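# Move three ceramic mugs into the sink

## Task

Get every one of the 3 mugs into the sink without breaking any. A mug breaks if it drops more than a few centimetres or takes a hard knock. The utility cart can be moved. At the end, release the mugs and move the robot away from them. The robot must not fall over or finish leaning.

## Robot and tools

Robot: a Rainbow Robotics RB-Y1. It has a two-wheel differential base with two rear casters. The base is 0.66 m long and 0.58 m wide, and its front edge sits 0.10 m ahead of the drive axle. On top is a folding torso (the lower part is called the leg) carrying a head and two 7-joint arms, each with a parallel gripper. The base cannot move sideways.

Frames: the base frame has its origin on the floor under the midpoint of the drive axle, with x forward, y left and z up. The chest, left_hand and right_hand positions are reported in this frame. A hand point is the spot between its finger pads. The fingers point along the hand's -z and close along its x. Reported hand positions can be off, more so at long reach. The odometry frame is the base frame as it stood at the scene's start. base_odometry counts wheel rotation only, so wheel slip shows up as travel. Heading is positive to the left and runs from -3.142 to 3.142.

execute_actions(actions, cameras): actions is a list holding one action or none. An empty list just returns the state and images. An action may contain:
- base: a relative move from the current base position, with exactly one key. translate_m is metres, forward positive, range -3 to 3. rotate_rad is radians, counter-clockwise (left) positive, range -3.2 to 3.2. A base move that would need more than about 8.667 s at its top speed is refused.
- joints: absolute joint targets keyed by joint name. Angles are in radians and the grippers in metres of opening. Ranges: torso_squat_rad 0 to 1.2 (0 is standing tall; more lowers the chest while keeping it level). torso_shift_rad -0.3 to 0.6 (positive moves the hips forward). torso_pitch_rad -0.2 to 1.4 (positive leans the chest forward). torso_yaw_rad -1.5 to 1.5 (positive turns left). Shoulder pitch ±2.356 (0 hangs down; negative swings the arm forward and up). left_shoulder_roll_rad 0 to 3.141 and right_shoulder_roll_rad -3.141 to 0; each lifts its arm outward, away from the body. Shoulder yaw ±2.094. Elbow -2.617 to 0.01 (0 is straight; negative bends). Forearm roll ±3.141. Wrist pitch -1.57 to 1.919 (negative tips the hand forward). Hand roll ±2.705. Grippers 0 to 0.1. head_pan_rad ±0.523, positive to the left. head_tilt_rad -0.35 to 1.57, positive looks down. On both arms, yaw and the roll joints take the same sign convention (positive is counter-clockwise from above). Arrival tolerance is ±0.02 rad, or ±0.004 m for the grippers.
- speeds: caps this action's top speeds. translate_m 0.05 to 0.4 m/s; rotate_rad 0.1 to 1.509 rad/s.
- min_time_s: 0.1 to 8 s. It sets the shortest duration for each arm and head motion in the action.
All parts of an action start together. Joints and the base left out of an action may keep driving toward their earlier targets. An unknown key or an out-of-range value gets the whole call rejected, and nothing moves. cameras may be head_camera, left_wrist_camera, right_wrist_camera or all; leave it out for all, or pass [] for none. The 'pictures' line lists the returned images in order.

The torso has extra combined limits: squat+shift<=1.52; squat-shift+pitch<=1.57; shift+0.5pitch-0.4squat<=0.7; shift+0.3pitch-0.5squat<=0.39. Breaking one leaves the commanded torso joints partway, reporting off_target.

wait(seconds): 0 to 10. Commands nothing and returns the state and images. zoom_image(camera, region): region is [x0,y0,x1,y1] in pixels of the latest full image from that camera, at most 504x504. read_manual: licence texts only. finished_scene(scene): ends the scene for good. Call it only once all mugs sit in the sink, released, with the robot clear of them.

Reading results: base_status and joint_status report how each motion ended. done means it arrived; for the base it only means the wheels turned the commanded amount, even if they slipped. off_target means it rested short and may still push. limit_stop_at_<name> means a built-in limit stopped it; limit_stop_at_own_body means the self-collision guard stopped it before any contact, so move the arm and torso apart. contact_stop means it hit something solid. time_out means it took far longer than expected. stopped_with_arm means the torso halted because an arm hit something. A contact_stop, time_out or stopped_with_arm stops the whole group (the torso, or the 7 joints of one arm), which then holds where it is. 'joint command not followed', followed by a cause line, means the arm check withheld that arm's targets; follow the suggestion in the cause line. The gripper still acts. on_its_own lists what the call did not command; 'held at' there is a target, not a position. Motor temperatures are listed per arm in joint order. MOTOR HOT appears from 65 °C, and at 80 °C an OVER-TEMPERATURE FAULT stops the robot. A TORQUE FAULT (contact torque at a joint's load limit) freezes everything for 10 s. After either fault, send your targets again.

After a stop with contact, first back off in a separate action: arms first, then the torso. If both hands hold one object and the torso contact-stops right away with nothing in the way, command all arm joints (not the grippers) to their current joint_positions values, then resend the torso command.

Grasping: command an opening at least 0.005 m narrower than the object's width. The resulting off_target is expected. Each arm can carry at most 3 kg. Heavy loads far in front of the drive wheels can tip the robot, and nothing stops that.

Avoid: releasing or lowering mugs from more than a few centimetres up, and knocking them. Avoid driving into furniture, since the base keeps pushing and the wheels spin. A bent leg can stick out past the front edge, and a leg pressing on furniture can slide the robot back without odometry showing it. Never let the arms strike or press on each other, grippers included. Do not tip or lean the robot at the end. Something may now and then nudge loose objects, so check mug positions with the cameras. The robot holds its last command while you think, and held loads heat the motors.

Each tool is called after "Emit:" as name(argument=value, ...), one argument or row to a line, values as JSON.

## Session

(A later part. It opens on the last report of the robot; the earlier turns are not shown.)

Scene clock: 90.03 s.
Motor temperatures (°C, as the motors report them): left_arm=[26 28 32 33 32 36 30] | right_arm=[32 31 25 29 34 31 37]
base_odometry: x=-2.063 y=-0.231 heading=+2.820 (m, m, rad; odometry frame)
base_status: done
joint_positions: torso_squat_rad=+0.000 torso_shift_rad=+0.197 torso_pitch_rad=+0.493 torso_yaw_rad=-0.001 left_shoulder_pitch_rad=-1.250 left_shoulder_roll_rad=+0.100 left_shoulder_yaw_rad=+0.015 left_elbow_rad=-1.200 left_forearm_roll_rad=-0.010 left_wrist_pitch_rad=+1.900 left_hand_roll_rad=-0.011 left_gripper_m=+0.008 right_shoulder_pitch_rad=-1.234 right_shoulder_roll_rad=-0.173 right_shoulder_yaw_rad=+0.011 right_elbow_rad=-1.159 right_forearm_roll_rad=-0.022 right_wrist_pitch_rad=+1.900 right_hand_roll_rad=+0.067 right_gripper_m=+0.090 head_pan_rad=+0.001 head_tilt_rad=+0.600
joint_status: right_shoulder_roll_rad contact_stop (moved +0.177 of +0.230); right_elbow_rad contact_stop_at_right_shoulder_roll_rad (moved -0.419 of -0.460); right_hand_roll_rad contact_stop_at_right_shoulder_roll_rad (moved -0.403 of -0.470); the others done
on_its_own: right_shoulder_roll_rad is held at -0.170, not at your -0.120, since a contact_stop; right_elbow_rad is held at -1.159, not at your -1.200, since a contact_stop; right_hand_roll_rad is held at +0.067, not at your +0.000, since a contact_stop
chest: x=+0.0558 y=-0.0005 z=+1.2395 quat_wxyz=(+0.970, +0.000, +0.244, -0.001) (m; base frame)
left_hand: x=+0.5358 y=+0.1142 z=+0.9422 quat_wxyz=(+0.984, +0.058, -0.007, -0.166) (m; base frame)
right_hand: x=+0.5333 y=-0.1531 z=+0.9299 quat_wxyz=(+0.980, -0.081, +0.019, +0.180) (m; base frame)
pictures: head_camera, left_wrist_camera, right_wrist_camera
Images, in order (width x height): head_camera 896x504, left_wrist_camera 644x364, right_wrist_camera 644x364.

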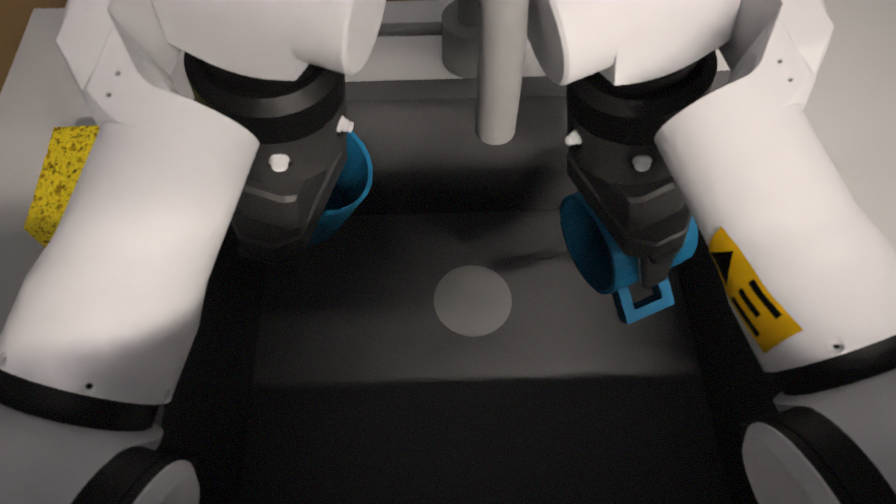

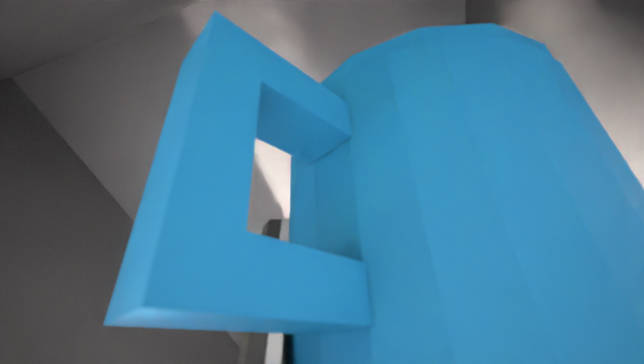

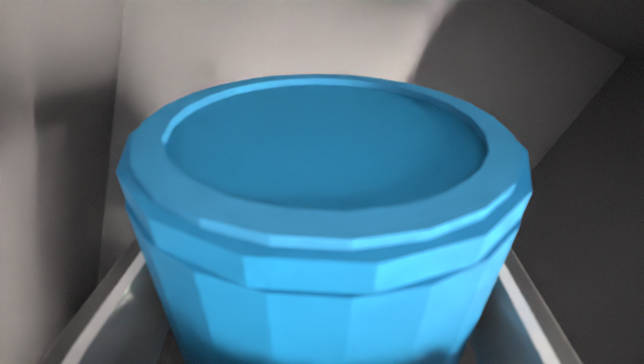

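Emit:
execute_actions(
  actions=[
    {"joints":{"right_shoulder_pitch_rad":-0.97,"right_elbow_rad":-1.1,"right_wrist_pitch_rad":1.57,"right_shoulder_roll_rad":-0.13,"right_hand_roll_rad":0.0,"left_shoulder_pitch_rad":-1.05,"left_elbow_rad":-1.2,"left_wrist_pitch_rad":1.75,"left_shoulder_roll_rad":0.03},"min_time_s":2.5},
  ],
)

Scene clock: 100.33 s.
Motor temperatures (°C, as the motors report them): left_arm=[26 28 32 33 32 36 30] | right_arm=[32 31 25 29 34 31 37]
base_odometry: x=-2.063 y=-0.231 heading=+2.820 (m, m, rad; odometry frame)
base_status: not commanded
joint_positions: torso_squat_rad=+0.000 torso_shift_rad=+0.197 torso_pitch_rad=+0.493 torso_yaw_rad=-0.001 left_shoulder_pitch_rad=-1.050 left_shoulder_roll_rad=+0.030 left_shoulder_yaw_rad=+0.015 left_elbow_rad=-1.200 left_forearm_roll_rad=-0.010 left_wrist_pitch_rad=+1.750 left_hand_roll_rad=-0.011 left_gripper_m=+0.008 right_shoulder_pitch_rad=-0.970 right_shoulder_roll_rad=-0.130 right_shoulder_yaw_rad=+0.012 right_elbow_rad=-1.100 right_forearm_roll_rad=-0.022 right_wrist_pitch_rad=+1.570 right_hand_roll_rad=+0.000 right_gripper_m=+0.090 head_pan_rad=+0.001 head_tilt_rad=+0.600
joint_status: all done
chest: x=+0.0558 y=+0.0000 z=+1.2395 quat_wxyz=(+0.970, +0.000, +0.244, +0.000) (m; base frame)
left_hand: x=+0.4847 y=+0.1038 z=+0.8561 quat_wxyz=(+0.986, +0.019, +0.021, -0.162) (m; base frame)
right_hand: x=+0.4813 y=-0.1648 z=+0.8027 quat_wxyz=(+0.989, -0.048, +0.014, +0.136) (m; base frame)
pictures: head_camera, left_wrist_camera, right_wrist_camera
Images, in order (width x height): head_camera 896x504, left_wrist_camera 644x364, right_wrist_camera 644x364.

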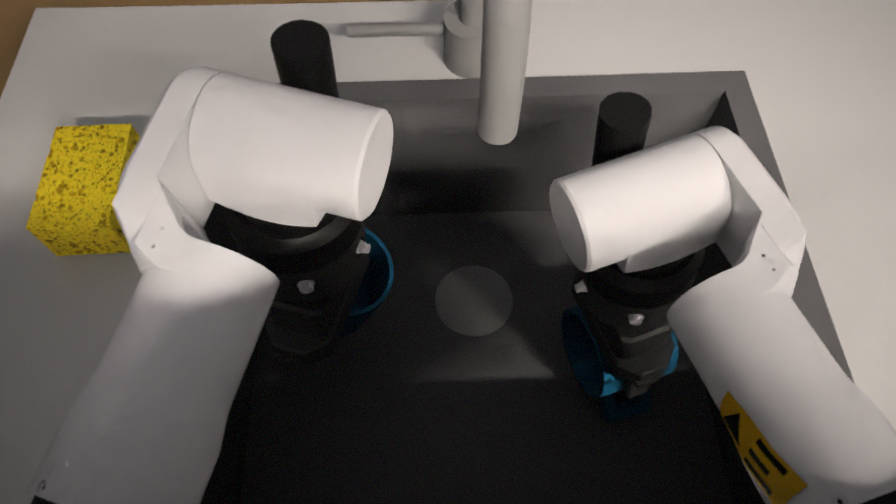

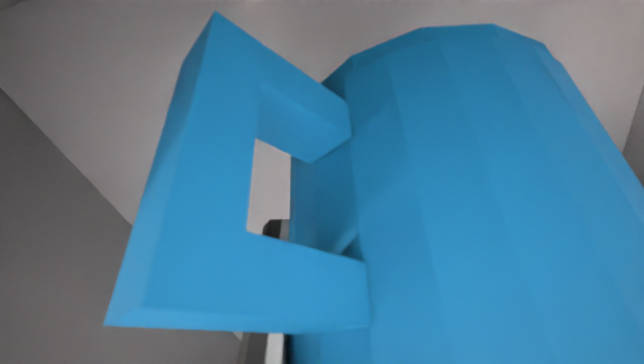

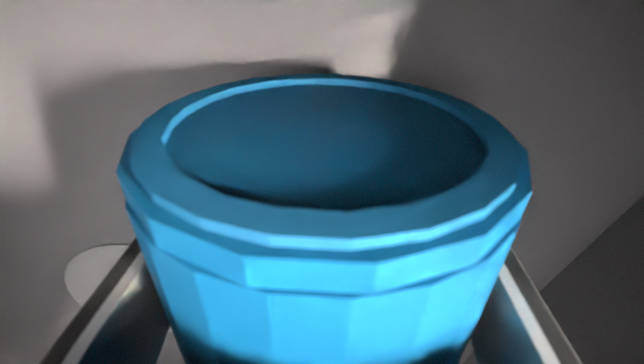

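Emit:
execute_actions(
  actions=[
    {"joints":{"right_elbow_rad":-1.05,"right_wrist_pitch_rad":1.52,"left_shoulder_pitch_rad":-0.95,"left_elbow_rad":-1.1,"left_wrist_pitch_rad":1.55},"min_time_s":3},
  ],
  cameras=["left_wrist_camera"],
)

Scene clock: 106.60 s.
Motor temperatures (°C, as the motors report them): left_arm=[26 28 32 33 32 36 30] | right_arm=[32 31 25 29 34 31 37]
base_odometry: x=-2.063 y=-0.231 heading=+2.820 (m, m, rad; odometry frame)
base_status: not commanded
joint_positions: torso_squat_rad=+0.000 torso_shift_rad=+0.197 torso_pitch_rad=+0.492 torso_yaw_rad=-0.001 left_shoulder_pitch_rad=-0.950 left_shoulder_roll_rad=+0.030 left_shoulder_yaw_rad=+0.015 left_elbow_rad=-1.100 left_forearm_roll_rad=-0.010 left_wrist_pitch_rad=+1.550 left_hand_roll_rad=-0.011 left_gripper_m=+0.008 right_shoulder_pitch_rad=-0.973 right_shoulder_roll_rad=-0.130 right_shoulder_yaw_rad=+0.012 right_elbow_rad=-1.052 right_forearm_roll_rad=-0.022 right_wrist_pitch_rad=+1.520 right_hand_roll_rad=+0.000 right_gripper_m=+0.090 head_pan_rad=+0.001 head_tilt_rad=+0.600
joint_status: all done
chest: x=+0.0552 y=+0.0002 z=+1.2397 quat_wxyz=(+0.970, +0.000, +0.244, +0.000) (m; base frame)
left_hand: x=+0.4623 y=+0.1175 z=+0.7927 quat_wxyz=(+0.989, +0.012, +0.018, -0.149) (m; base frame)
right_hand: x=+0.4812 y=-0.1654 z=+0.7925 quat_wxyz=(+0.989, -0.048, +0.011, +0.136) (m; base frame)
pictures: left_wrist_camera
Images, in order (width x height): left_wrist_camera 644x364.

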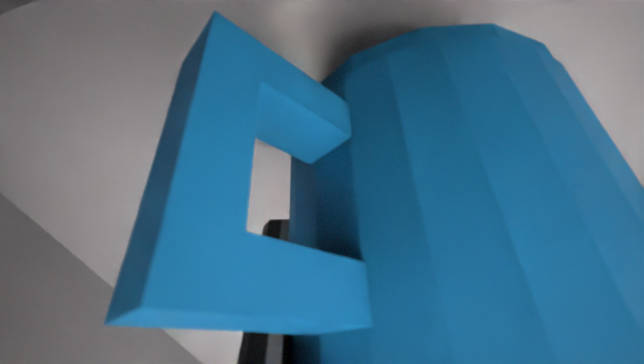

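Right is touching; release it. Lower left a little more.

Emit:
execute_actions(
  actions=[
    {"joints":{"right_gripper_m":0.1,"left_elbow_rad":-1.02,"left_wrist_pitch_rad":1.47},"min_time_s":2},
  ],
  cameras=["left_wrist_camera"],
)

Scene clock: 111.17 s.
Motor temperatures (°C, as the motors report them): left_arm=[26 28 32 33 32 36 30] | right_arm=[31 31 25 29 34 31 37]
base_odometry: x=-2.063 y=-0.231 heading=+2.821 (m, m, rad; odometry frame)
base_status: not commanded
joint_positions: torso_squat_rad=+0.001 torso_shift_rad=+0.196 torso_pitch_rad=+0.490 torso_yaw_rad=+0.000 left_shoulder_pitch_rad=-0.953 left_shoulder_roll_rad=+0.034 left_shoulder_yaw_rad=+0.016 left_elbow_rad=-1.023 left_forearm_roll_rad=-0.011 left_wrist_pitch_rad=+1.471 left_hand_roll_rad=-0.011 left_gripper_m=+0.010 right_shoulder_pitch_rad=-0.970 right_shoulder_roll_rad=-0.130 right_shoulder_yaw_rad=+0.012 right_elbow_rad=-1.050 right_forearm_roll_rad=-0.022 right_wrist_pitch_rad=+1.520 right_hand_roll_rad=+0.000 right_gripper_m=+0.100 head_pan_rad=+0.001 head_tilt_rad=+0.600
joint_status: all done
chest: x=+0.0539 y=+0.0001 z=+1.2401 quat_wxyz=(+0.970, +0.000, +0.243, +0.000) (m; base frame)
left_hand: x=+0.4608 y=+0.1208 z=+0.7760 quat_wxyz=(+0.989, +0.014, +0.014, -0.149) (m; base frame)
right_hand: x=+0.4792 y=-0.1659 z=+0.7922 quat_wxyz=(+0.989, -0.048, +0.012, +0.136) (m; base frame)
pictures: left_wrist_camera
Images, in order (width x height): left_wrist_camera 644x364.

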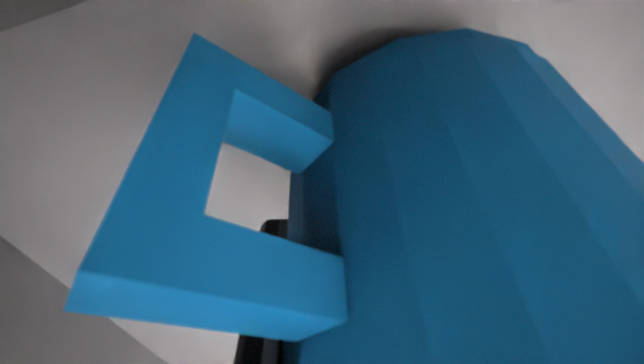

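Emit:
execute_actions(
  actions=[
    {"joints":{"left_gripper_m":0.04}},
  ],
  cameras=["left_wrist_camera"],
)

Emit:
execute_actions(
  actions=[
    {"joints":{"left_shoulder_pitch_rad":-1.15,"left_elbow_rad":-1.4,"left_wrist_pitch_rad":1.9,"right_shoulder_pitch_rad":-1.15,"right_elbow_rad":-1.4,"right_wrist_pitch_rad":1.9,"right_shoulder_roll_rad":-0.25},"min_time_s":2},
  ],
  cameras=["head_camera","left_wrist_camera"],
)

Scene clock: 115.53 s.
Motor temperatures (°C, as the motors report them): left_arm=[26 28 32 33 33 36 30] | right_arm=[31 31 25 29 34 31 37]
base_odometry: x=-2.063 y=-0.231 heading=+2.820 (m, m, rad; odometry frame)
base_status: not commanded
joint_positions: torso_squat_rad=+0.000 torso_shift_rad=+0.197 torso_pitch_rad=+0.493 torso_yaw_rad=-0.001 left_shoulder_pitch_rad=-0.950 left_shoulder_roll_rad=+0.030 left_shoulder_yaw_rad=+0.016 left_elbow_rad=-1.020 left_forearm_roll_rad=-0.010 left_wrist_pitch_rad=+1.470 left_hand_roll_rad=-0.011 left_gripper_m=+0.040 right_shoulder_pitch_rad=-0.970 right_shoulder_roll_rad=-0.130 right_shoulder_yaw_rad=+0.012 right_elbow_rad=-1.050 right_forearm_roll_rad=-0.022 right_wrist_pitch_rad=+1.520 right_hand_roll_rad=+0.000 right_gripper_m=+0.100 head_pan_rad=+0.001 head_tilt_rad=+0.600
joint_status: all done
chest: x=+0.0555 y=+0.0001 z=+1.2395 quat_wxyz=(+0.970, +0.000, +0.244, +0.000) (m; base frame)
left_hand: x=+0.4584 y=+0.1189 z=+0.7724 quat_wxyz=(+0.989, +0.012, +0.018, -0.150) (m; base frame)
right_hand: x=+0.4794 y=-0.1663 z=+0.7905 quat_wxyz=(+0.989, -0.048, +0.013, +0.136) (m; base frame)
pictures: left_wrist_camera
Images, in order (width x height): left_wrist_camera 644x364.

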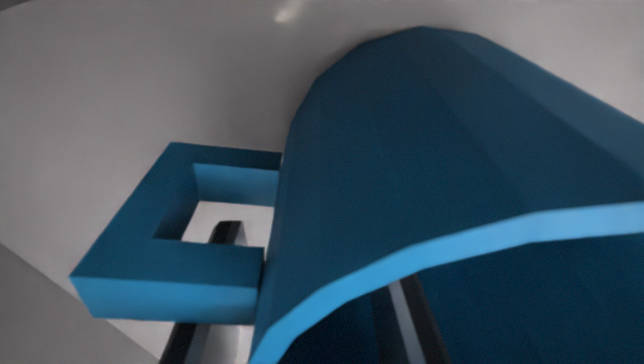

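Scene clock: 117.83 s.
Motor temperatures (°C, as the motors report them): left_arm=[26 28 32 33 33 36 30] | right_arm=[31 31 25 29 34 31 37]
base_odometry: x=-2.063 y=-0.231 heading=+2.820 (m, m, rad; odometry frame)
base_status: not commanded
joint_positions: torso_squat_rad=+0.000 torso_shift_rad=+0.197 torso_pitch_rad=+0.493 torso_yaw_rad=-0.001 left_shoulder_pitch_rad=-1.150 left_shoulder_roll_rad=+0.030 left_shoulder_yaw_rad=+0.016 left_elbow_rad=-1.400 left_forearm_roll_rad=-0.010 left_wrist_pitch_rad=+1.900 left_hand_roll_rad=-0.011 left_gripper_m=+0.040 right_shoulder_pitch_rad=-1.149 right_shoulder_roll_rad=-0.250 right_shoulder_yaw_rad=+0.012 right_elbow_rad=-1.400 right_forearm_roll_rad=-0.022 right_wrist_pitch_rad=+1.900 right_hand_roll_rad=+0.000 right_gripper_m=+0.100 head_pan_rad=+0.001 head_tilt_rad=+0.600
joint_status: all done
chest: x=+0.0555 y=+0.0001 z=+1.2395 quat_wxyz=(+0.970, +0.000, +0.244, +0.000) (m; base frame)
left_hand: x=+0.5219 y=+0.0825 z=+0.9482 quat_wxyz=(+0.983, +0.014, -0.052, -0.176) (m; base frame)
right_hand: x=+0.5530 y=-0.1869 z=+0.9626 quat_wxyz=(+0.984, -0.098, -0.067, +0.130) (m; base frame)
pictures: head_camera, left_wrist_camera
Images, in order (width x height): head_camera 896x504, left_wrist_camera 644x364.

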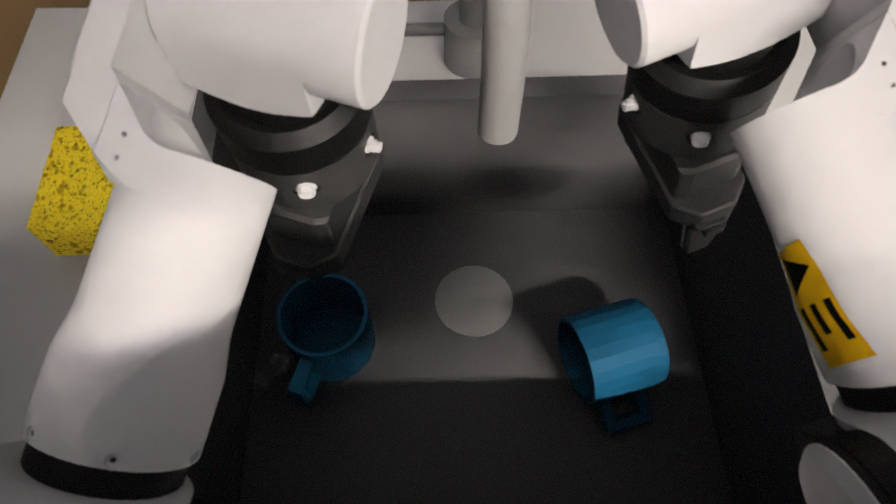

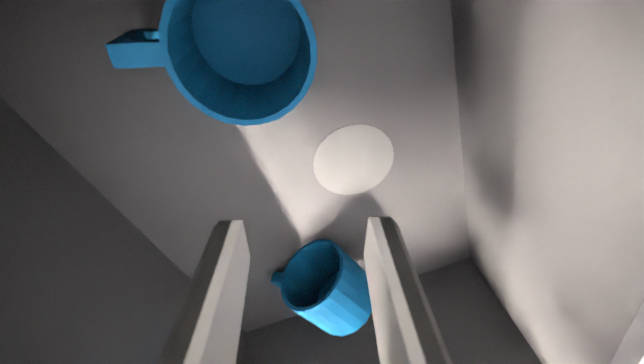

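Emit:
execute_actions(
  actions=[
    {"base":{"translate_m":-0.4},"joints":{"torso_shift_rad":0,"torso_pitch_rad":0,"left_shoulder_roll_rad":0.4,"right_shoulder_roll_rad":-0.4}},
  ],
  cameras=[],
)

Emit:
execute_actions(
  actions=[
    {"base":{"rotate_rad":-3.017},"joints":{"right_shoulder_pitch_rad":-0.9,"right_elbow_rad":-0.8,"right_wrist_pitch_rad":1.7,"right_hand_roll_rad":0.6,"right_shoulder_roll_rad":-0.6,"left_shoulder_pitch_rad":-0.9,"left_elbow_rad":-0.8,"left_shoulder_roll_rad":0.6,"torso_squat_rad":0.35,"head_tilt_rad":0.7}},
  ],
  cameras=[],
)

Emit:
execute_actions(
  actions=[
    {"base":{"translate_m":3.0}},
  ],
  cameras=[],
)

Emit:
execute_actions(
  actions=[
    {"base":{"rotate_rad":-0.065}},
  ],
  cameras=["head_camera"],
)

Scene clock: 129.20 s.
Motor temperatures (°C, as the motors report them): left_arm=[26 28 32 33 33 36 30] | right_arm=[31 31 25 29 34 31 37]
base_odometry: x=-1.683 y=-0.358 heading=+2.819 (m, m, rad; odometry frame)
base_status: done
joint_positions: torso_squat_rad=+0.000 torso_shift_rad=+0.000 torso_pitch_rad=+0.000 torso_yaw_rad=-0.001 left_shoulder_pitch_rad=-1.150 left_shoulder_roll_rad=+0.400 left_shoulder_yaw_rad=+0.015 left_elbow_rad=-1.400 left_forearm_roll_rad=-0.010 left_wrist_pitch_rad=+1.900 left_hand_roll_rad=-0.011 left_gripper_m=+0.040 right_shoulder_pitch_rad=-1.150 right_shoulder_roll_rad=-0.400 right_shoulder_yaw_rad=+0.013 right_elbow_rad=-1.400 right_forearm_roll_rad=-0.022 right_wrist_pitch_rad=+1.900 right_hand_roll_rad=+0.000 right_gripper_m=+0.100 head_pan_rad=+0.001 head_tilt_rad=+0.600
joint_status: all done
chest: x=-0.2282 y=+0.0001 z=+1.2899 quat_wxyz=(+1.000, +0.000, +0.000, +0.000) (m; base frame)
left_hand: x=+0.3438 y=+0.2752 z=+1.3134 quat_wxyz=(+0.930, +0.181, -0.318, -0.034) (m; base frame)
right_hand: x=+0.3438 y=-0.2652 z=+1.3089 quat_wxyz=(+0.931, -0.178, -0.315, +0.048) (m; base frame)
pictures: none
No camera images: the call's "cameras" was empty. Leave "cameras" out to get every camera's image.

Scene clock: 134.43 s.
Motor temperatures (°C, as the motors report them): left_arm=[26 28 32 33 33 36 30] | right_arm=[31 31 25 29 34 31 37]
base_odometry: x=-1.683 y=-0.358 heading=-0.197 (m, m, rad; odometry frame)
base_status: done
joint_positions: torso_squat_rad=+0.350 torso_shift_rad=+0.000 torso_pitch_rad=+0.000 torso_yaw_rad=-0.001 left_shoulder_pitch_rad=-0.900 left_shoulder_roll_rad=+0.600 left_shoulder_yaw_rad=+0.015 left_elbow_rad=-0.800 left_forearm_roll_rad=-0.010 left_wrist_pitch_rad=+1.900 left_hand_roll_rad=-0.011 left_gripper_m=+0.040 right_shoulder_pitch_rad=-0.900 right_shoulder_roll_rad=-0.600 right_shoulder_yaw_rad=+0.013 right_elbow_rad=-0.800 right_forearm_roll_rad=-0.022 right_wrist_pitch_rad=+1.700 right_hand_roll_rad=+0.600 right_gripper_m=+0.100 head_pan_rad=+0.001 head_tilt_rad=+0.700
joint_status: all done
chest: x=-0.2281 y=+0.0000 z=+1.2475 quat_wxyz=(+1.000, +0.000, +0.000, +0.000) (m; base frame)
left_hand: x=+0.2052 y=+0.4800 z=+1.0399 quat_wxyz=(+0.961, +0.236, +0.079, +0.120) (m; base frame)
right_hand: x=+0.2505 y=-0.4849 z=+1.0359 quat_wxyz=(+0.949, -0.237, +0.057, +0.198) (m; base frame)
pictures: none
No camera images: the call's "cameras" was empty. Leave "cameras" out to get every camera's image.

Scene clock: 143.50 s.
Motor temperatures (°C, as the motors report them): left_arm=[26 28 32 33 33 36 30] | right_arm=[31 31 25 29 34 31 37]
base_odometry: x=+1.258 y=-0.947 heading=-0.198 (m, m, rad; odometry frame)
base_status: done
joint_positions: torso_squat_rad=+0.350 torso_shift_rad=+0.000 torso_pitch_rad=+0.000 torso_yaw_rad=-0.001 left_shoulder_pitch_rad=-0.900 left_shoulder_roll_rad=+0.600 left_shoulder_yaw_rad=+0.015 left_elbow_rad=-0.800 left_forearm_roll_rad=-0.010 left_wrist_pitch_rad=+1.900 left_hand_roll_rad=-0.011 left_gripper_m=+0.040 right_shoulder_pitch_rad=-0.900 right_shoulder_roll_rad=-0.600 right_shoulder_yaw_rad=+0.013 right_elbow_rad=-0.800 right_forearm_roll_rad=-0.022 right_wrist_pitch_rad=+1.700 right_hand_roll_rad=+0.600 right_gripper_m=+0.100 head_pan_rad=+0.001 head_tilt_rad=+0.700
joint_status: not commanded
chest: x=-0.2280 y=+0.0000 z=+1.2475 quat_wxyz=(+1.000, +0.000, +0.000, +0.000) (m; base frame)
left_hand: x=+0.2054 y=+0.4800 z=+1.0399 quat_wxyz=(+0.961, +0.236, +0.079, +0.120) (m; base frame)
right_hand: x=+0.2506 y=-0.4849 z=+1.0358 quat_wxyz=(+0.949, -0.237, +0.057, +0.198) (m; base frame)
pictures: none
No camera images: the call's "cameras" was empty. Leave "cameras" out to get every camera's image.

Scene clock: 144.83 s.
Motor temperatures (°C, as the motors report them): left_arm=[26 28 32 33 33 36 30] | right_arm=[31 31 25 29 34 31 37]
base_odometry: x=+1.259 y=-0.947 heading=-0.262 (m, m, rad; odometry frame)
base_status: done
joint_positions: torso_squat_rad=+0.350 torso_shift_rad=+0.000 torso_pitch_rad=+0.000 torso_yaw_rad=-0.001 left_shoulder_pitch_rad=-0.900 left_shoulder_roll_rad=+0.600 left_shoulder_yaw_rad=+0.015 left_elbow_rad=-0.800 left_forearm_roll_rad=-0.010 left_wrist_pitch_rad=+1.900 left_hand_roll_rad=-0.011 left_gripper_m=+0.040 right_shoulder_pitch_rad=-0.900 right_shoulder_roll_rad=-0.600 right_shoulder_yaw_rad=+0.013 right_elbow_rad=-0.800 right_forearm_roll_rad=-0.022 right_wrist_pitch_rad=+1.700 right_hand_roll_rad=+0.600 right_gripper_m=+0.100 head_pan_rad=+0.001 head_tilt_rad=+0.700
joint_status: not commanded
chest: x=-0.2280 y=+0.0000 z=+1.2475 quat_wxyz=(+1.000, +0.000, +0.000, +0.000) (m; base frame)
left_hand: x=+0.2054 y=+0.4800 z=+1.0399 quat_wxyz=(+0.961, +0.236, +0.079, +0.120) (m; base frame)
right_hand: x=+0.2505 y=-0.4849 z=+1.0358 quat_wxyz=(+0.949, -0.237, +0.057, +0.198) (m; base frame)
pictures: head_camera
Images, in order (width x height): head_camera 896x504.

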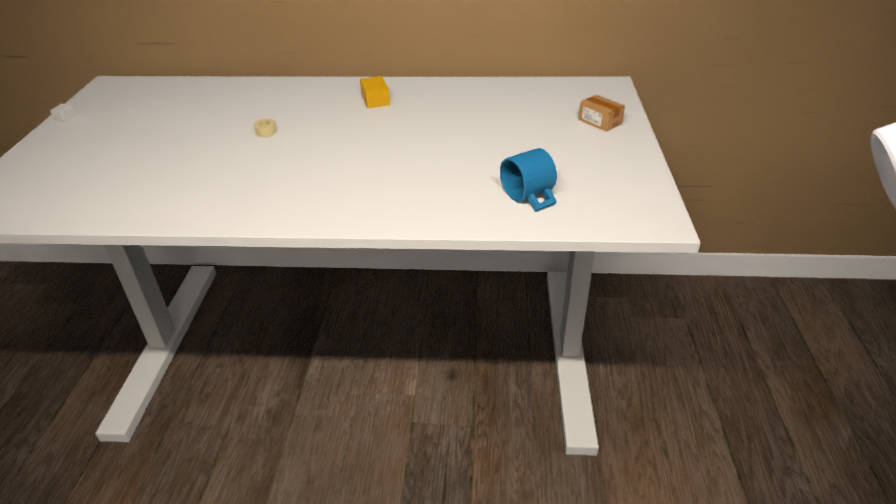

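Emit:
execute_actions(
  actions=[
    {"base":{"translate_m":0.73},"joints":{"right_shoulder_roll_rad":-0.08,"right_hand_roll_rad":0.4,"head_tilt_rad":1.1}},
  ],
  cameras=["head_camera","right_wrist_camera"],
)

Scene clock: 151.30 s.
Motor temperatures (°C, as the motors report them): left_arm=[26 28 32 33 32 36 30] | right_arm=[31 31 25 29 34 31 37]
base_odometry: x=+1.964 y=-1.136 heading=-0.262 (m, m, rad; odometry frame)
base_status: done
joint_positions: torso_squat_rad=+0.350 torso_shift_rad=+0.000 torso_pitch_rad=+0.000 torso_yaw_rad=-0.001 left_shoulder_pitch_rad=-0.900 left_shoulder_roll_rad=+0.600 left_shoulder_yaw_rad=+0.015 left_elbow_rad=-0.800 left_forearm_roll_rad=-0.010 left_wrist_pitch_rad=+1.900 left_hand_roll_rad=-0.011 left_gripper_m=+0.040 right_shoulder_pitch_rad=-0.900 right_shoulder_roll_rad=-0.080 right_shoulder_yaw_rad=+0.013 right_elbow_rad=-0.800 right_forearm_roll_rad=-0.022 right_wrist_pitch_rad=+1.700 right_hand_roll_rad=+0.400 right_gripper_m=+0.100 head_pan_rad=+0.001 head_tilt_rad=+1.100
joint_status: all done
chest: x=-0.2280 y=+0.0001 z=+1.2475 quat_wxyz=(+1.000, +0.000, +0.000, +0.000) (m; base frame)
left_hand: x=+0.2053 y=+0.4801 z=+1.0398 quat_wxyz=(+0.961, +0.236, +0.079, +0.120) (m; base frame)
right_hand: x=+0.2464 y=-0.1841 z=+0.9301 quat_wxyz=(+0.949, -0.078, +0.036, +0.303) (m; base frame)
pictures: head_camera, right_wrist_camera
Images, in order (width x height): head_camera 896x504, right_wrist_camera 644x364.

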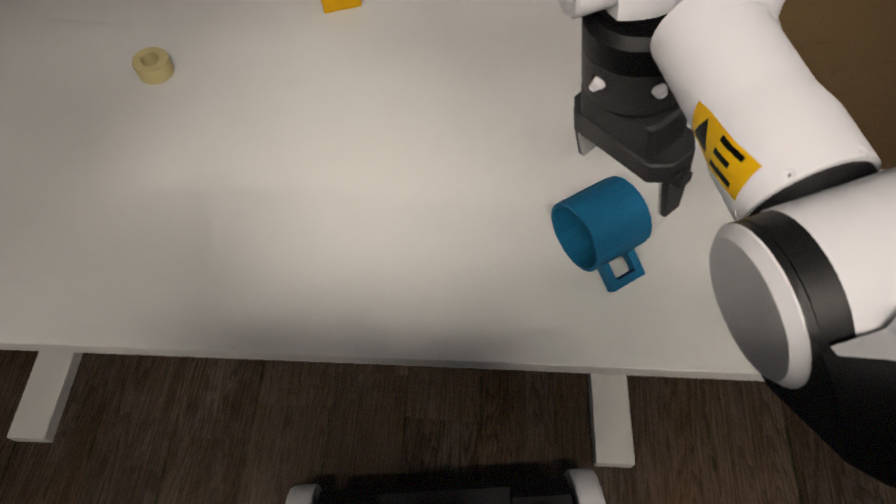

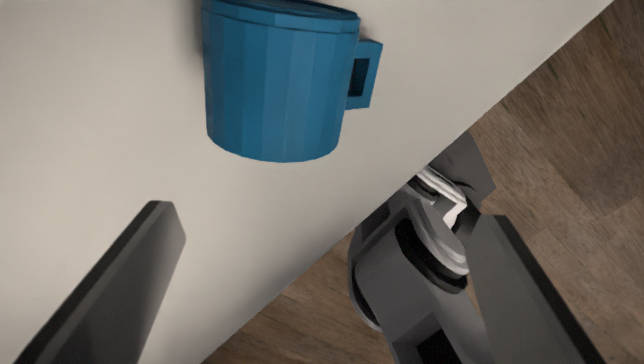

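Emit:
execute_actions(
  actions=[
    {"joints":{"right_wrist_pitch_rad":1.58,"right_hand_roll_rad":0.3,"torso_squat_rad":0.6}},
  ],
  cameras=["right_wrist_camera"],
)

Scene clock: 155.00 s.
Motor temperatures (°C, as the motors report them): left_arm=[26 28 32 33 32 36 30] | right_arm=[31 31 25 29 34 31 37]
base_odometry: x=+1.964 y=-1.136 heading=-0.262 (m, m, rad; odometry frame)
base_status: not commanded
joint_positions: torso_squat_rad=+0.600 torso_shift_rad=+0.000 torso_pitch_rad=+0.000 torso_yaw_rad=-0.001 left_shoulder_pitch_rad=-0.900 left_shoulder_roll_rad=+0.600 left_shoulder_yaw_rad=+0.015 left_elbow_rad=-0.800 left_forearm_roll_rad=-0.010 left_wrist_pitch_rad=+1.900 left_hand_roll_rad=-0.011 left_gripper_m=+0.040 right_shoulder_pitch_rad=-0.900 right_shoulder_roll_rad=-0.080 right_shoulder_yaw_rad=+0.013 right_elbow_rad=-0.800 right_forearm_roll_rad=-0.022 right_wrist_pitch_rad=+1.580 right_hand_roll_rad=+0.300 right_gripper_m=+0.100 head_pan_rad=+0.001 head_tilt_rad=+1.100
joint_status: all done
chest: x=-0.2280 y=+0.0001 z=+1.1677 quat_wxyz=(+1.000, +0.000, +0.000, +0.000) (m; base frame)
left_hand: x=+0.2053 y=+0.4801 z=+0.9601 quat_wxyz=(+0.961, +0.236, +0.079, +0.120) (m; base frame)
right_hand: x=+0.2733 y=-0.1780 z=+0.8504 quat_wxyz=(+0.962, -0.082, -0.028, +0.260) (m; base frame)
pictures: right_wrist_camera
Images, in order (width x height): right_wrist_camera 644x364.

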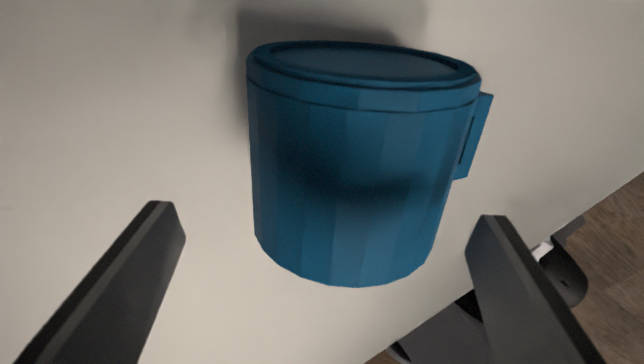

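Emit:
execute_actions(
  actions=[
    {"joints":{"right_wrist_pitch_rad":1.64,"right_hand_roll_rad":0.22,"right_shoulder_roll_rad":-0.1,"torso_squat_rad":0.68}},
  ],
  cameras=["right_wrist_camera"],
)

Scene clock: 158.73 s.
Motor temperatures (°C, as the motors report them): left_arm=[26 28 32 33 32 36 30] | right_arm=[31 31 25 29 34 31 37]
base_odometry: x=+1.964 y=-1.136 heading=-0.262 (m, m, rad; odometry frame)
base_status: not commanded
joint_positions: torso_squat_rad=+0.680 torso_shift_rad=+0.000 torso_pitch_rad=+0.000 torso_yaw_rad=-0.001 left_shoulder_pitch_rad=-0.900 left_shoulder_roll_rad=+0.600 left_shoulder_yaw_rad=+0.015 left_elbow_rad=-0.800 left_forearm_roll_rad=-0.010 left_wrist_pitch_rad=+1.900 left_hand_roll_rad=-0.011 left_gripper_m=+0.040 right_shoulder_pitch_rad=-0.900 right_shoulder_roll_rad=-0.100 right_shoulder_yaw_rad=+0.013 right_elbow_rad=-0.800 right_forearm_roll_rad=-0.022 right_wrist_pitch_rad=+1.640 right_hand_roll_rad=+0.220 right_gripper_m=+0.100 head_pan_rad=+0.001 head_tilt_rad=+1.100
joint_status: all done
chest: x=-0.2280 y=+0.0001 z=+1.1342 quat_wxyz=(+1.000, +0.000, +0.000, +0.000) (m; base frame)
left_hand: x=+0.2053 y=+0.4801 z=+0.9267 quat_wxyz=(+0.961, +0.236, +0.079, +0.120) (m; base frame)
right_hand: x=+0.2625 y=-0.1933 z=+0.8188 quat_wxyz=(+0.973, -0.088, -0.002, +0.212) (m; base frame)
pictures: right_wrist_camera
Images, in order (width x height): right_wrist_camera 644x364.

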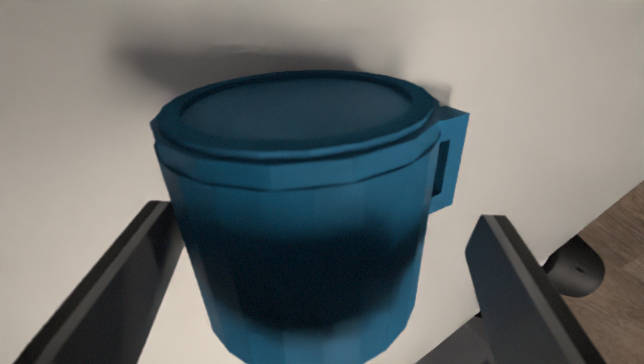

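Emit:
execute_actions(
  actions=[
    {"joints":{"right_wrist_pitch_rad":1.605,"right_hand_roll_rad":0.27}},
  ],
  cameras=[],
)

Emit:
execute_actions(
  actions=[
    {"joints":{"torso_squat_rad":0.745}},
  ],
  cameras=["right_wrist_camera"],
)

Emit:
execute_actions(
  actions=[
    {"joints":{"right_gripper_m":0}},
  ],
  cameras=[],
)

Emit:
execute_actions(
  actions=[
    {"joints":{"torso_squat_rad":0.62}},
  ],
  cameras=["head_camera","right_wrist_camera"],
)

Scene clock: 162.77 s.
Motor temperatures (°C, as the motors report them): left_arm=[26 28 32 33 32 36 30] | right_arm=[31 31 25 29 34 31 37]
base_odometry: x=+1.964 y=-1.136 heading=-0.262 (m, m, rad; odometry frame)
base_status: not commanded
joint_positions: torso_squat_rad=+0.680 torso_shift_rad=+0.000 torso_pitch_rad=+0.000 torso_yaw_rad=-0.001 left_shoulder_pitch_rad=-0.900 left_shoulder_roll_rad=+0.600 left_shoulder_yaw_rad=+0.015 left_elbow_rad=-0.800 left_forearm_roll_rad=-0.010 left_wrist_pitch_rad=+1.900 left_hand_roll_rad=-0.011 left_gripper_m=+0.040 right_shoulder_pitch_rad=-0.900 right_shoulder_roll_rad=-0.100 right_shoulder_yaw_rad=+0.013 right_elbow_rad=-0.800 right_forearm_roll_rad=-0.022 right_wrist_pitch_rad=+1.605 right_hand_roll_rad=+0.270 right_gripper_m=+0.100 head_pan_rad=+0.001 head_tilt_rad=+1.100
joint_status: all done
chest: x=-0.2280 y=+0.0001 z=+1.1342 quat_wxyz=(+1.000, +0.000, +0.000, +0.000) (m; base frame)
left_hand: x=+0.2053 y=+0.4801 z=+0.9267 quat_wxyz=(+0.961, +0.236, +0.079, +0.120) (m; base frame)
right_hand: x=+0.2704 y=-0.1916 z=+0.8190 quat_wxyz=(+0.967, -0.088, -0.017, +0.237) (m; base frame)
pictures: none
No camera images: the call's "cameras" was empty. Leave "cameras" out to get every camera's image.

Scene clock: 163.77 s.
Motor temperatures (°C, as the motors report them): left_arm=[26 28 32 33 32 36 30] | right_arm=[31 31 25 29 34 31 37]
base_odometry: x=+1.964 y=-1.136 heading=-0.263 (m, m, rad; odometry frame)
base_status: not commanded
joint_positions: torso_squat_rad=+0.745 torso_shift_rad=+0.000 torso_pitch_rad=-0.001 torso_yaw_rad=-0.001 left_shoulder_pitch_rad=-0.900 left_shoulder_roll_rad=+0.600 left_shoulder_yaw_rad=+0.015 left_elbow_rad=-0.800 left_forearm_roll_rad=-0.010 left_wrist_pitch_rad=+1.900 left_hand_roll_rad=-0.011 left_gripper_m=+0.040 right_shoulder_pitch_rad=-0.902 right_shoulder_roll_rad=-0.100 right_shoulder_yaw_rad=+0.013 right_elbow_rad=-0.801 right_forearm_roll_rad=-0.022 right_wrist_pitch_rad=+1.605 right_hand_roll_rad=+0.270 right_gripper_m=+0.100 head_pan_rad=+0.001 head_tilt_rad=+1.100
joint_status: all done
chest: x=-0.2284 y=+0.0001 z=+1.1045 quat_wxyz=(+1.000, +0.000, +0.000, +0.000) (m; base frame)
left_hand: x=+0.2051 y=+0.4801 z=+0.8971 quat_wxyz=(+0.961, +0.236, +0.079, +0.120) (m; base frame)
right_hand: x=+0.2715 y=-0.1913 z=+0.7912 quat_wxyz=(+0.967, -0.089, -0.019, +0.237) (m; base frame)
pictures: right_wrist_camera
Images, in order (width x height): right_wrist_camera 644x364.

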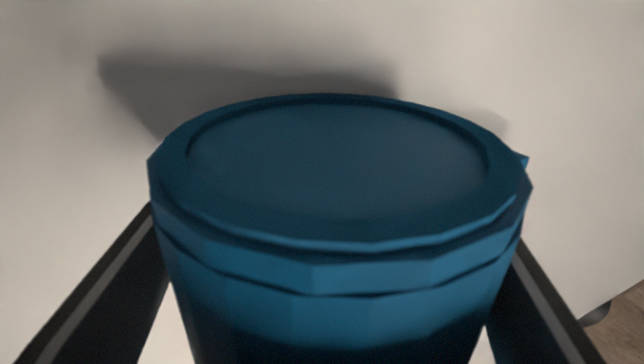

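Scene clock: 165.23 s.
Motor temperatures (°C, as the motors report them): left_arm=[26 28 32 33 32 36 30] | right_arm=[31 31 25 29 34 31 37]
base_odometry: x=+1.964 y=-1.136 heading=-0.263 (m, m, rad; odometry frame)
base_status: not commanded
joint_positions: torso_squat_rad=+0.745 torso_shift_rad=+0.000 torso_pitch_rad=-0.001 torso_yaw_rad=-0.001 left_shoulder_pitch_rad=-0.900 left_shoulder_roll_rad=+0.600 left_shoulder_yaw_rad=+0.015 left_elbow_rad=-0.800 left_forearm_roll_rad=-0.010 left_wrist_pitch_rad=+1.900 left_hand_roll_rad=-0.011 left_gripper_m=+0.040 right_shoulder_pitch_rad=-0.902 right_shoulder_roll_rad=-0.101 right_shoulder_yaw_rad=+0.013 right_elbow_rad=-0.801 right_forearm_roll_rad=-0.022 right_wrist_pitch_rad=+1.605 right_hand_roll_rad=+0.270 right_gripper_m=+0.090 head_pan_rad=+0.001 head_tilt_rad=+1.100
joint_status: right_gripper_m off_target (ended at +0.090, target +0.000)
chest: x=-0.2284 y=+0.0001 z=+1.1045 quat_wxyz=(+1.000, +0.000, +0.000, +0.000) (m; base frame)
left_hand: x=+0.2051 y=+0.4801 z=+0.8971 quat_wxyz=(+0.961, +0.236, +0.079, +0.120) (m; base frame)
right_hand: x=+0.2715 y=-0.1916 z=+0.7913 quat_wxyz=(+0.967, -0.089, -0.019, +0.237) (m; base frame)
pictures: none
No camera images: the call's "cameras" was empty. Leave "cameras" out to get every camera's image.

Scene clock: 166.43 s.
Motor temperatures (°C, as the motors report them): left_arm=[26 28 32 33 32 36 30] | right_arm=[31 31 25 29 34 31 37]
base_odometry: x=+1.964 y=-1.136 heading=-0.263 (m, m, rad; odometry frame)
base_status: not commanded
joint_positions: torso_squat_rad=+0.620 torso_shift_rad=+0.000 torso_pitch_rad=+0.000 torso_yaw_rad=-0.001 left_shoulder_pitch_rad=-0.900 left_shoulder_roll_rad=+0.600 left_shoulder_yaw_rad=+0.015 left_elbow_rad=-0.800 left_forearm_roll_rad=-0.010 left_wrist_pitch_rad=+1.900 left_hand_roll_rad=-0.011 left_gripper_m=+0.040 right_shoulder_pitch_rad=-0.900 right_shoulder_roll_rad=-0.100 right_shoulder_yaw_rad=+0.013 right_elbow_rad=-0.800 right_forearm_roll_rad=-0.022 right_wrist_pitch_rad=+1.605 right_hand_roll_rad=+0.270 right_gripper_m=+0.090 head_pan_rad=+0.001 head_tilt_rad=+1.100
joint_status: all done
chest: x=-0.2279 y=+0.0001 z=+1.1596 quat_wxyz=(+1.000, +0.000, +0.000, +0.000) (m; base frame)
left_hand: x=+0.2054 y=+0.4801 z=+0.9519 quat_wxyz=(+0.961, +0.236, +0.079, +0.120) (m; base frame)
right_hand: x=+0.2705 y=-0.1919 z=+0.8443 quat_wxyz=(+0.967, -0.089, -0.017, +0.237) (m; base frame)
pictures: head_camera, right_wrist_camera
Images, in order (width x height): head_camera 896x504, right_wrist_camera 644x364.

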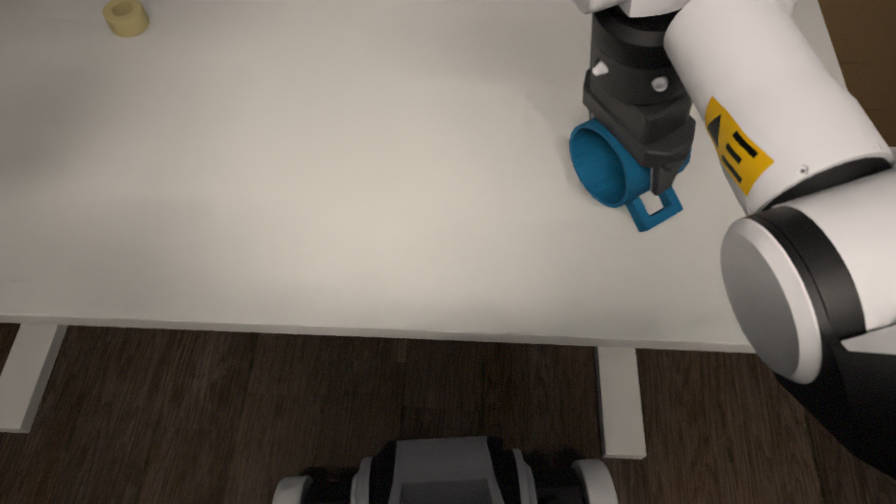

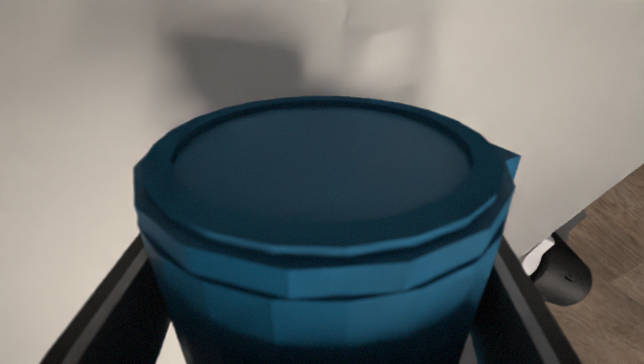

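Emit:
execute_actions(
  actions=[
    {"joints":{"torso_squat_rad":0.0,"right_shoulder_pitch_rad":-1.3,"right_wrist_pitch_rad":1.9,"head_tilt_rad":0.5,"head_pan_rad":0.3,"left_shoulder_roll_rad":0.9},"min_time_s":2},
  ],
  cameras=[],
)

Emit:
execute_actions(
  actions=[
    {"base":{"translate_m":-0.5}},
  ],
  cameras=[],
)

Emit:
execute_actions(
  actions=[
    {"base":{"rotate_rad":-3.032},"speeds":{"rotate_rad":1.0}},
  ],
  cameras=[],
)

Emit:
execute_actions(
  actions=[
    {"base":{"translate_m":2.84}},
  ],
  cameras=[],
)

Emit:
execute_actions(
  actions=[
    {"base":{"rotate_rad":-0.168}},
  ],
  cameras=["head_camera"],
)

Scene clock: 176.27 s.
Motor temperatures (°C, as the motors report them): left_arm=[26 29 32 33 32 36 30] | right_arm=[31 31 25 29 34 31 37]
base_odometry: x=+1.964 y=-1.136 heading=-0.263 (m, m, rad; odometry frame)
base_status: not commanded
joint_positions: torso_squat_rad=+0.000 torso_shift_rad=+0.000 torso_pitch_rad=+0.000 torso_yaw_rad=-0.001 left_shoulder_pitch_rad=-0.900 left_shoulder_roll_rad=+0.900 left_shoulder_yaw_rad=+0.015 left_elbow_rad=-0.800 left_forearm_roll_rad=-0.010 left_wrist_pitch_rad=+1.900 left_hand_roll_rad=-0.011 left_gripper_m=+0.040 right_shoulder_pitch_rad=-1.299 right_shoulder_roll_rad=-0.100 right_shoulder_yaw_rad=+0.013 right_elbow_rad=-0.800 right_forearm_roll_rad=-0.022 right_wrist_pitch_rad=+1.900 right_hand_roll_rad=+0.270 right_gripper_m=+0.090 head_pan_rad=+0.300 head_tilt_rad=+0.500
joint_status: all done
chest: x=-0.2279 y=+0.0001 z=+1.2899 quat_wxyz=(+1.000, +0.000, +0.000, +0.000) (m; base frame)
left_hand: x=+0.1521 y=+0.6155 z=+1.1766 quat_wxyz=(+0.918, +0.309, +0.054, +0.241) (m; base frame)
right_hand: x=+0.3101 y=-0.1374 z=+1.1663 quat_wxyz=(+0.953, -0.132, -0.058, +0.268) (m; base frame)
pictures: none
No camera images: the call's "cameras" was empty. Leave "cameras" out to get every camera's image.

Scene clock: 178.87 s.
Motor temperatures (°C, as the motors report them): left_arm=[26 29 32 33 32 36 30] | right_arm=[32 31 25 29 34 31 37]
base_odometry: x=+1.481 y=-1.006 heading=-0.263 (m, m, rad; odometry frame)
base_status: done
joint_positions: torso_squat_rad=+0.000 torso_shift_rad=+0.000 torso_pitch_rad=+0.000 torso_yaw_rad=-0.001 left_shoulder_pitch_rad=-0.900 left_shoulder_roll_rad=+0.900 left_shoulder_yaw_rad=+0.015 left_elbow_rad=-0.800 left_forearm_roll_rad=-0.010 left_wrist_pitch_rad=+1.900 left_hand_roll_rad=-0.011 left_gripper_m=+0.040 right_shoulder_pitch_rad=-1.299 right_shoulder_roll_rad=-0.100 right_shoulder_yaw_rad=+0.013 right_elbow_rad=-0.800 right_forearm_roll_rad=-0.022 right_wrist_pitch_rad=+1.900 right_hand_roll_rad=+0.270 right_gripper_m=+0.090 head_pan_rad=+0.300 head_tilt_rad=+0.500
joint_status: not commanded
chest: x=-0.2280 y=+0.0001 z=+1.2899 quat_wxyz=(+1.000, +0.000, +0.000, +0.000) (m; base frame)
left_hand: x=+0.1519 y=+0.6156 z=+1.1767 quat_wxyz=(+0.918, +0.309, +0.054, +0.241) (m; base frame)
right_hand: x=+0.3100 y=-0.1373 z=+1.1665 quat_wxyz=(+0.953, -0.132, -0.058, +0.268) (m; base frame)
pictures: none
No camera images: the call's "cameras" was empty. Leave "cameras" out to get every camera's image.

Scene clock: 184.23 s.
Motor temperatures (°C, as the motors report them): left_arm=[26 29 32 33 32 36 30] | right_arm=[32 31 25 29 34 31 37]
base_odometry: x=+1.481 y=-1.006 heading=+2.988 (m, m, rad; odometry frame)
base_status: done
joint_positions: torso_squat_rad=+0.000 torso_shift_rad=+0.000 torso_pitch_rad=+0.000 torso_yaw_rad=-0.001 left_shoulder_pitch_rad=-0.900 left_shoulder_roll_rad=+0.900 left_shoulder_yaw_rad=+0.015 left_elbow_rad=-0.800 left_forearm_roll_rad=-0.010 left_wrist_pitch_rad=+1.900 left_hand_roll_rad=-0.011 left_gripper_m=+0.040 right_shoulder_pitch_rad=-1.299 right_shoulder_roll_rad=-0.100 right_shoulder_yaw_rad=+0.013 right_elbow_rad=-0.800 right_forearm_roll_rad=-0.022 right_wrist_pitch_rad=+1.900 right_hand_roll_rad=+0.270 right_gripper_m=+0.090 head_pan_rad=+0.300 head_tilt_rad=+0.500
joint_status: not commanded
chest: x=-0.2280 y=+0.0000 z=+1.2899 quat_wxyz=(+1.000, +0.000, +0.000, +0.000) (m; base frame)
left_hand: x=+0.1519 y=+0.6156 z=+1.1768 quat_wxyz=(+0.918, +0.309, +0.054, +0.241) (m; base frame)
right_hand: x=+0.3100 y=-0.1373 z=+1.1664 quat_wxyz=(+0.953, -0.132, -0.058, +0.268) (m; base frame)
pictures: none
No camera images: the call's "cameras" was empty. Leave "cameras" out to get every camera's image.

Scene clock: 192.80 s.
Motor temperatures (°C, as the motors report them): left_arm=[26 29 32 33 32 36 30] | right_arm=[32 31 25 29 34 31 37]
base_odometry: x=-1.326 y=-0.571 heading=+2.988 (m, m, rad; odometry frame)
base_status: done
joint_positions: torso_squat_rad=+0.000 torso_shift_rad=+0.000 torso_pitch_rad=+0.000 torso_yaw_rad=-0.001 left_shoulder_pitch_rad=-0.900 left_shoulder_roll_rad=+0.900 left_shoulder_yaw_rad=+0.015 left_elbow_rad=-0.800 left_forearm_roll_rad=-0.010 left_wrist_pitch_rad=+1.900 left_hand_roll_rad=-0.011 left_gripper_m=+0.040 right_shoulder_pitch_rad=-1.299 right_shoulder_roll_rad=-0.100 right_shoulder_yaw_rad=+0.013 right_elbow_rad=-0.800 right_forearm_roll_rad=-0.022 right_wrist_pitch_rad=+1.900 right_hand_roll_rad=+0.270 right_gripper_m=+0.090 head_pan_rad=+0.300 head_tilt_rad=+0.500
joint_status: not commanded
chest: x=-0.2279 y=+0.0000 z=+1.2899 quat_wxyz=(+1.000, +0.000, +0.000, +0.000) (m; base frame)
left_hand: x=+0.1520 y=+0.6156 z=+1.1767 quat_wxyz=(+0.918, +0.309, +0.054, +0.241) (m; base frame)
right_hand: x=+0.3101 y=-0.1373 z=+1.1663 quat_wxyz=(+0.953, -0.132, -0.058, +0.268) (m; base frame)
pictures: none
No camera images: the call's "cameras" was empty. Leave "cameras" out to get every camera's image.

Scene clock: 194.27 s.
Motor temperatures (°C, as the motors report them): left_arm=[26 29 32 33 32 36 30] | right_arm=[32 31 25 29 34 31 37]
base_odometry: x=-1.326 y=-0.571 heading=+2.820 (m, m, rad; odometry frame)
base_status: done
joint_positions: torso_squat_rad=+0.000 torso_shift_rad=+0.000 torso_pitch_rad=+0.000 torso_yaw_rad=-0.001 left_shoulder_pitch_rad=-0.900 left_shoulder_roll_rad=+0.900 left_shoulder_yaw_rad=+0.015 left_elbow_rad=-0.800 left_forearm_roll_rad=-0.010 left_wrist_pitch_rad=+1.900 left_hand_roll_rad=-0.011 left_gripper_m=+0.040 right_shoulder_pitch_rad=-1.299 right_shoulder_roll_rad=-0.100 right_shoulder_yaw_rad=+0.013 right_elbow_rad=-0.800 right_forearm_roll_rad=-0.022 right_wrist_pitch_rad=+1.900 right_hand_roll_rad=+0.270 right_gripper_m=+0.090 head_pan_rad=+0.300 head_tilt_rad=+0.500
joint_status: not commanded
chest: x=-0.2279 y=+0.0001 z=+1.2899 quat_wxyz=(+1.000, +0.000, +0.000, +0.000) (m; base frame)
left_hand: x=+0.1520 y=+0.6156 z=+1.1767 quat_wxyz=(+0.918, +0.309, +0.054, +0.241) (m; base frame)
right_hand: x=+0.3101 y=-0.1373 z=+1.1663 quat_wxyz=(+0.953, -0.132, -0.058, +0.268) (m; base frame)
pictures: head_camera
Images, in order (width x height): head_camera 896x504.

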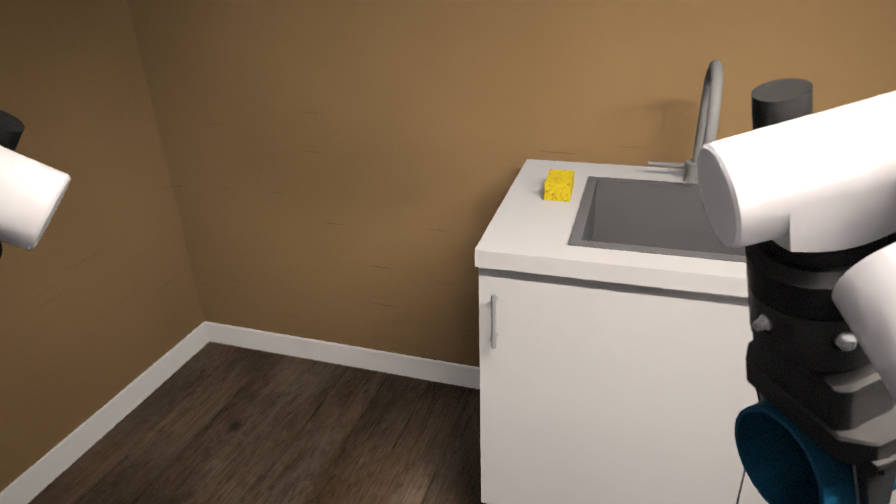

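Emit:
execute_actions(
  actions=[
    {"base":{"translate_m":0.74},"joints":{"head_pan_rad":0,"head_tilt_rad":0.9,"right_hand_roll_rad":-0.3}},
  ],
  cameras=["head_camera","right_wrist_camera"],
)

Scene clock: 200.67 s.
Motor temperatures (°C, as the motors report them): left_arm=[26 29 32 33 32 36 30] | right_arm=[32 31 25 29 34 31 37]
base_odometry: x=-2.028 y=-0.337 heading=+2.820 (m, m, rad; odometry frame)
base_status: done
joint_positions: torso_squat_rad=+0.000 torso_shift_rad=+0.000 torso_pitch_rad=+0.000 torso_yaw_rad=-0.001 left_shoulder_pitch_rad=-0.900 left_shoulder_roll_rad=+0.900 left_shoulder_yaw_rad=+0.015 left_elbow_rad=-0.800 left_forearm_roll_rad=-0.010 left_wrist_pitch_rad=+1.900 left_hand_roll_rad=-0.011 left_gripper_m=+0.040 right_shoulder_pitch_rad=-1.299 right_shoulder_roll_rad=-0.100 right_shoulder_yaw_rad=+0.013 right_elbow_rad=-0.800 right_forearm_roll_rad=-0.022 right_wrist_pitch_rad=+1.900 right_hand_roll_rad=-0.300 right_gripper_m=+0.090 head_pan_rad=+0.000 head_tilt_rad=+0.900
joint_status: all done
chest: x=-0.2279 y=+0.0001 z=+1.2899 quat_wxyz=(+1.000, +0.000, +0.000, +0.000) (m; base frame)
left_hand: x=+0.1520 y=+0.6156 z=+1.1767 quat_wxyz=(+0.918, +0.309, +0.054, +0.241) (m; base frame)
right_hand: x=+0.3101 y=-0.1373 z=+1.1663 quat_wxyz=(+0.989, -0.110, -0.093, -0.011) (m; base frame)
pictures: head_camera, right_wrist_camera
Images, in order (width x height): head_camera 896x504, right_wrist_camera 644x364.

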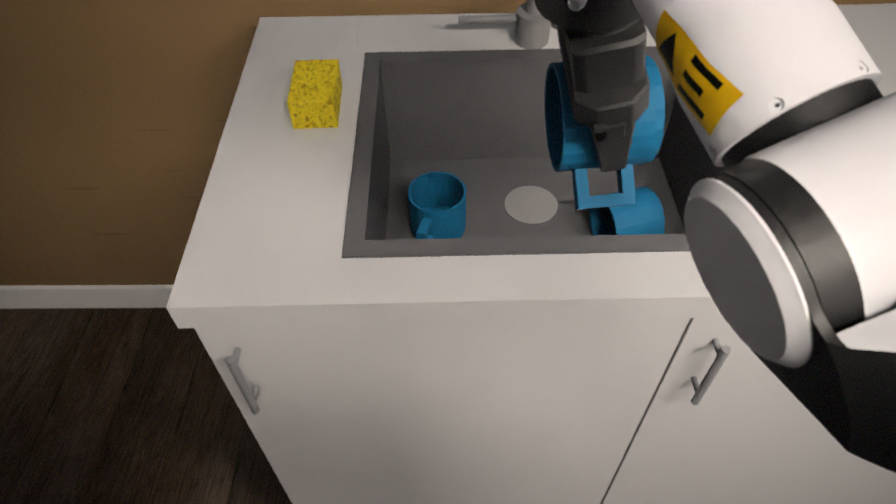

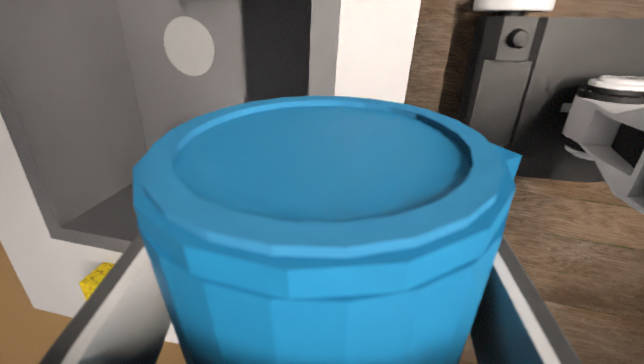

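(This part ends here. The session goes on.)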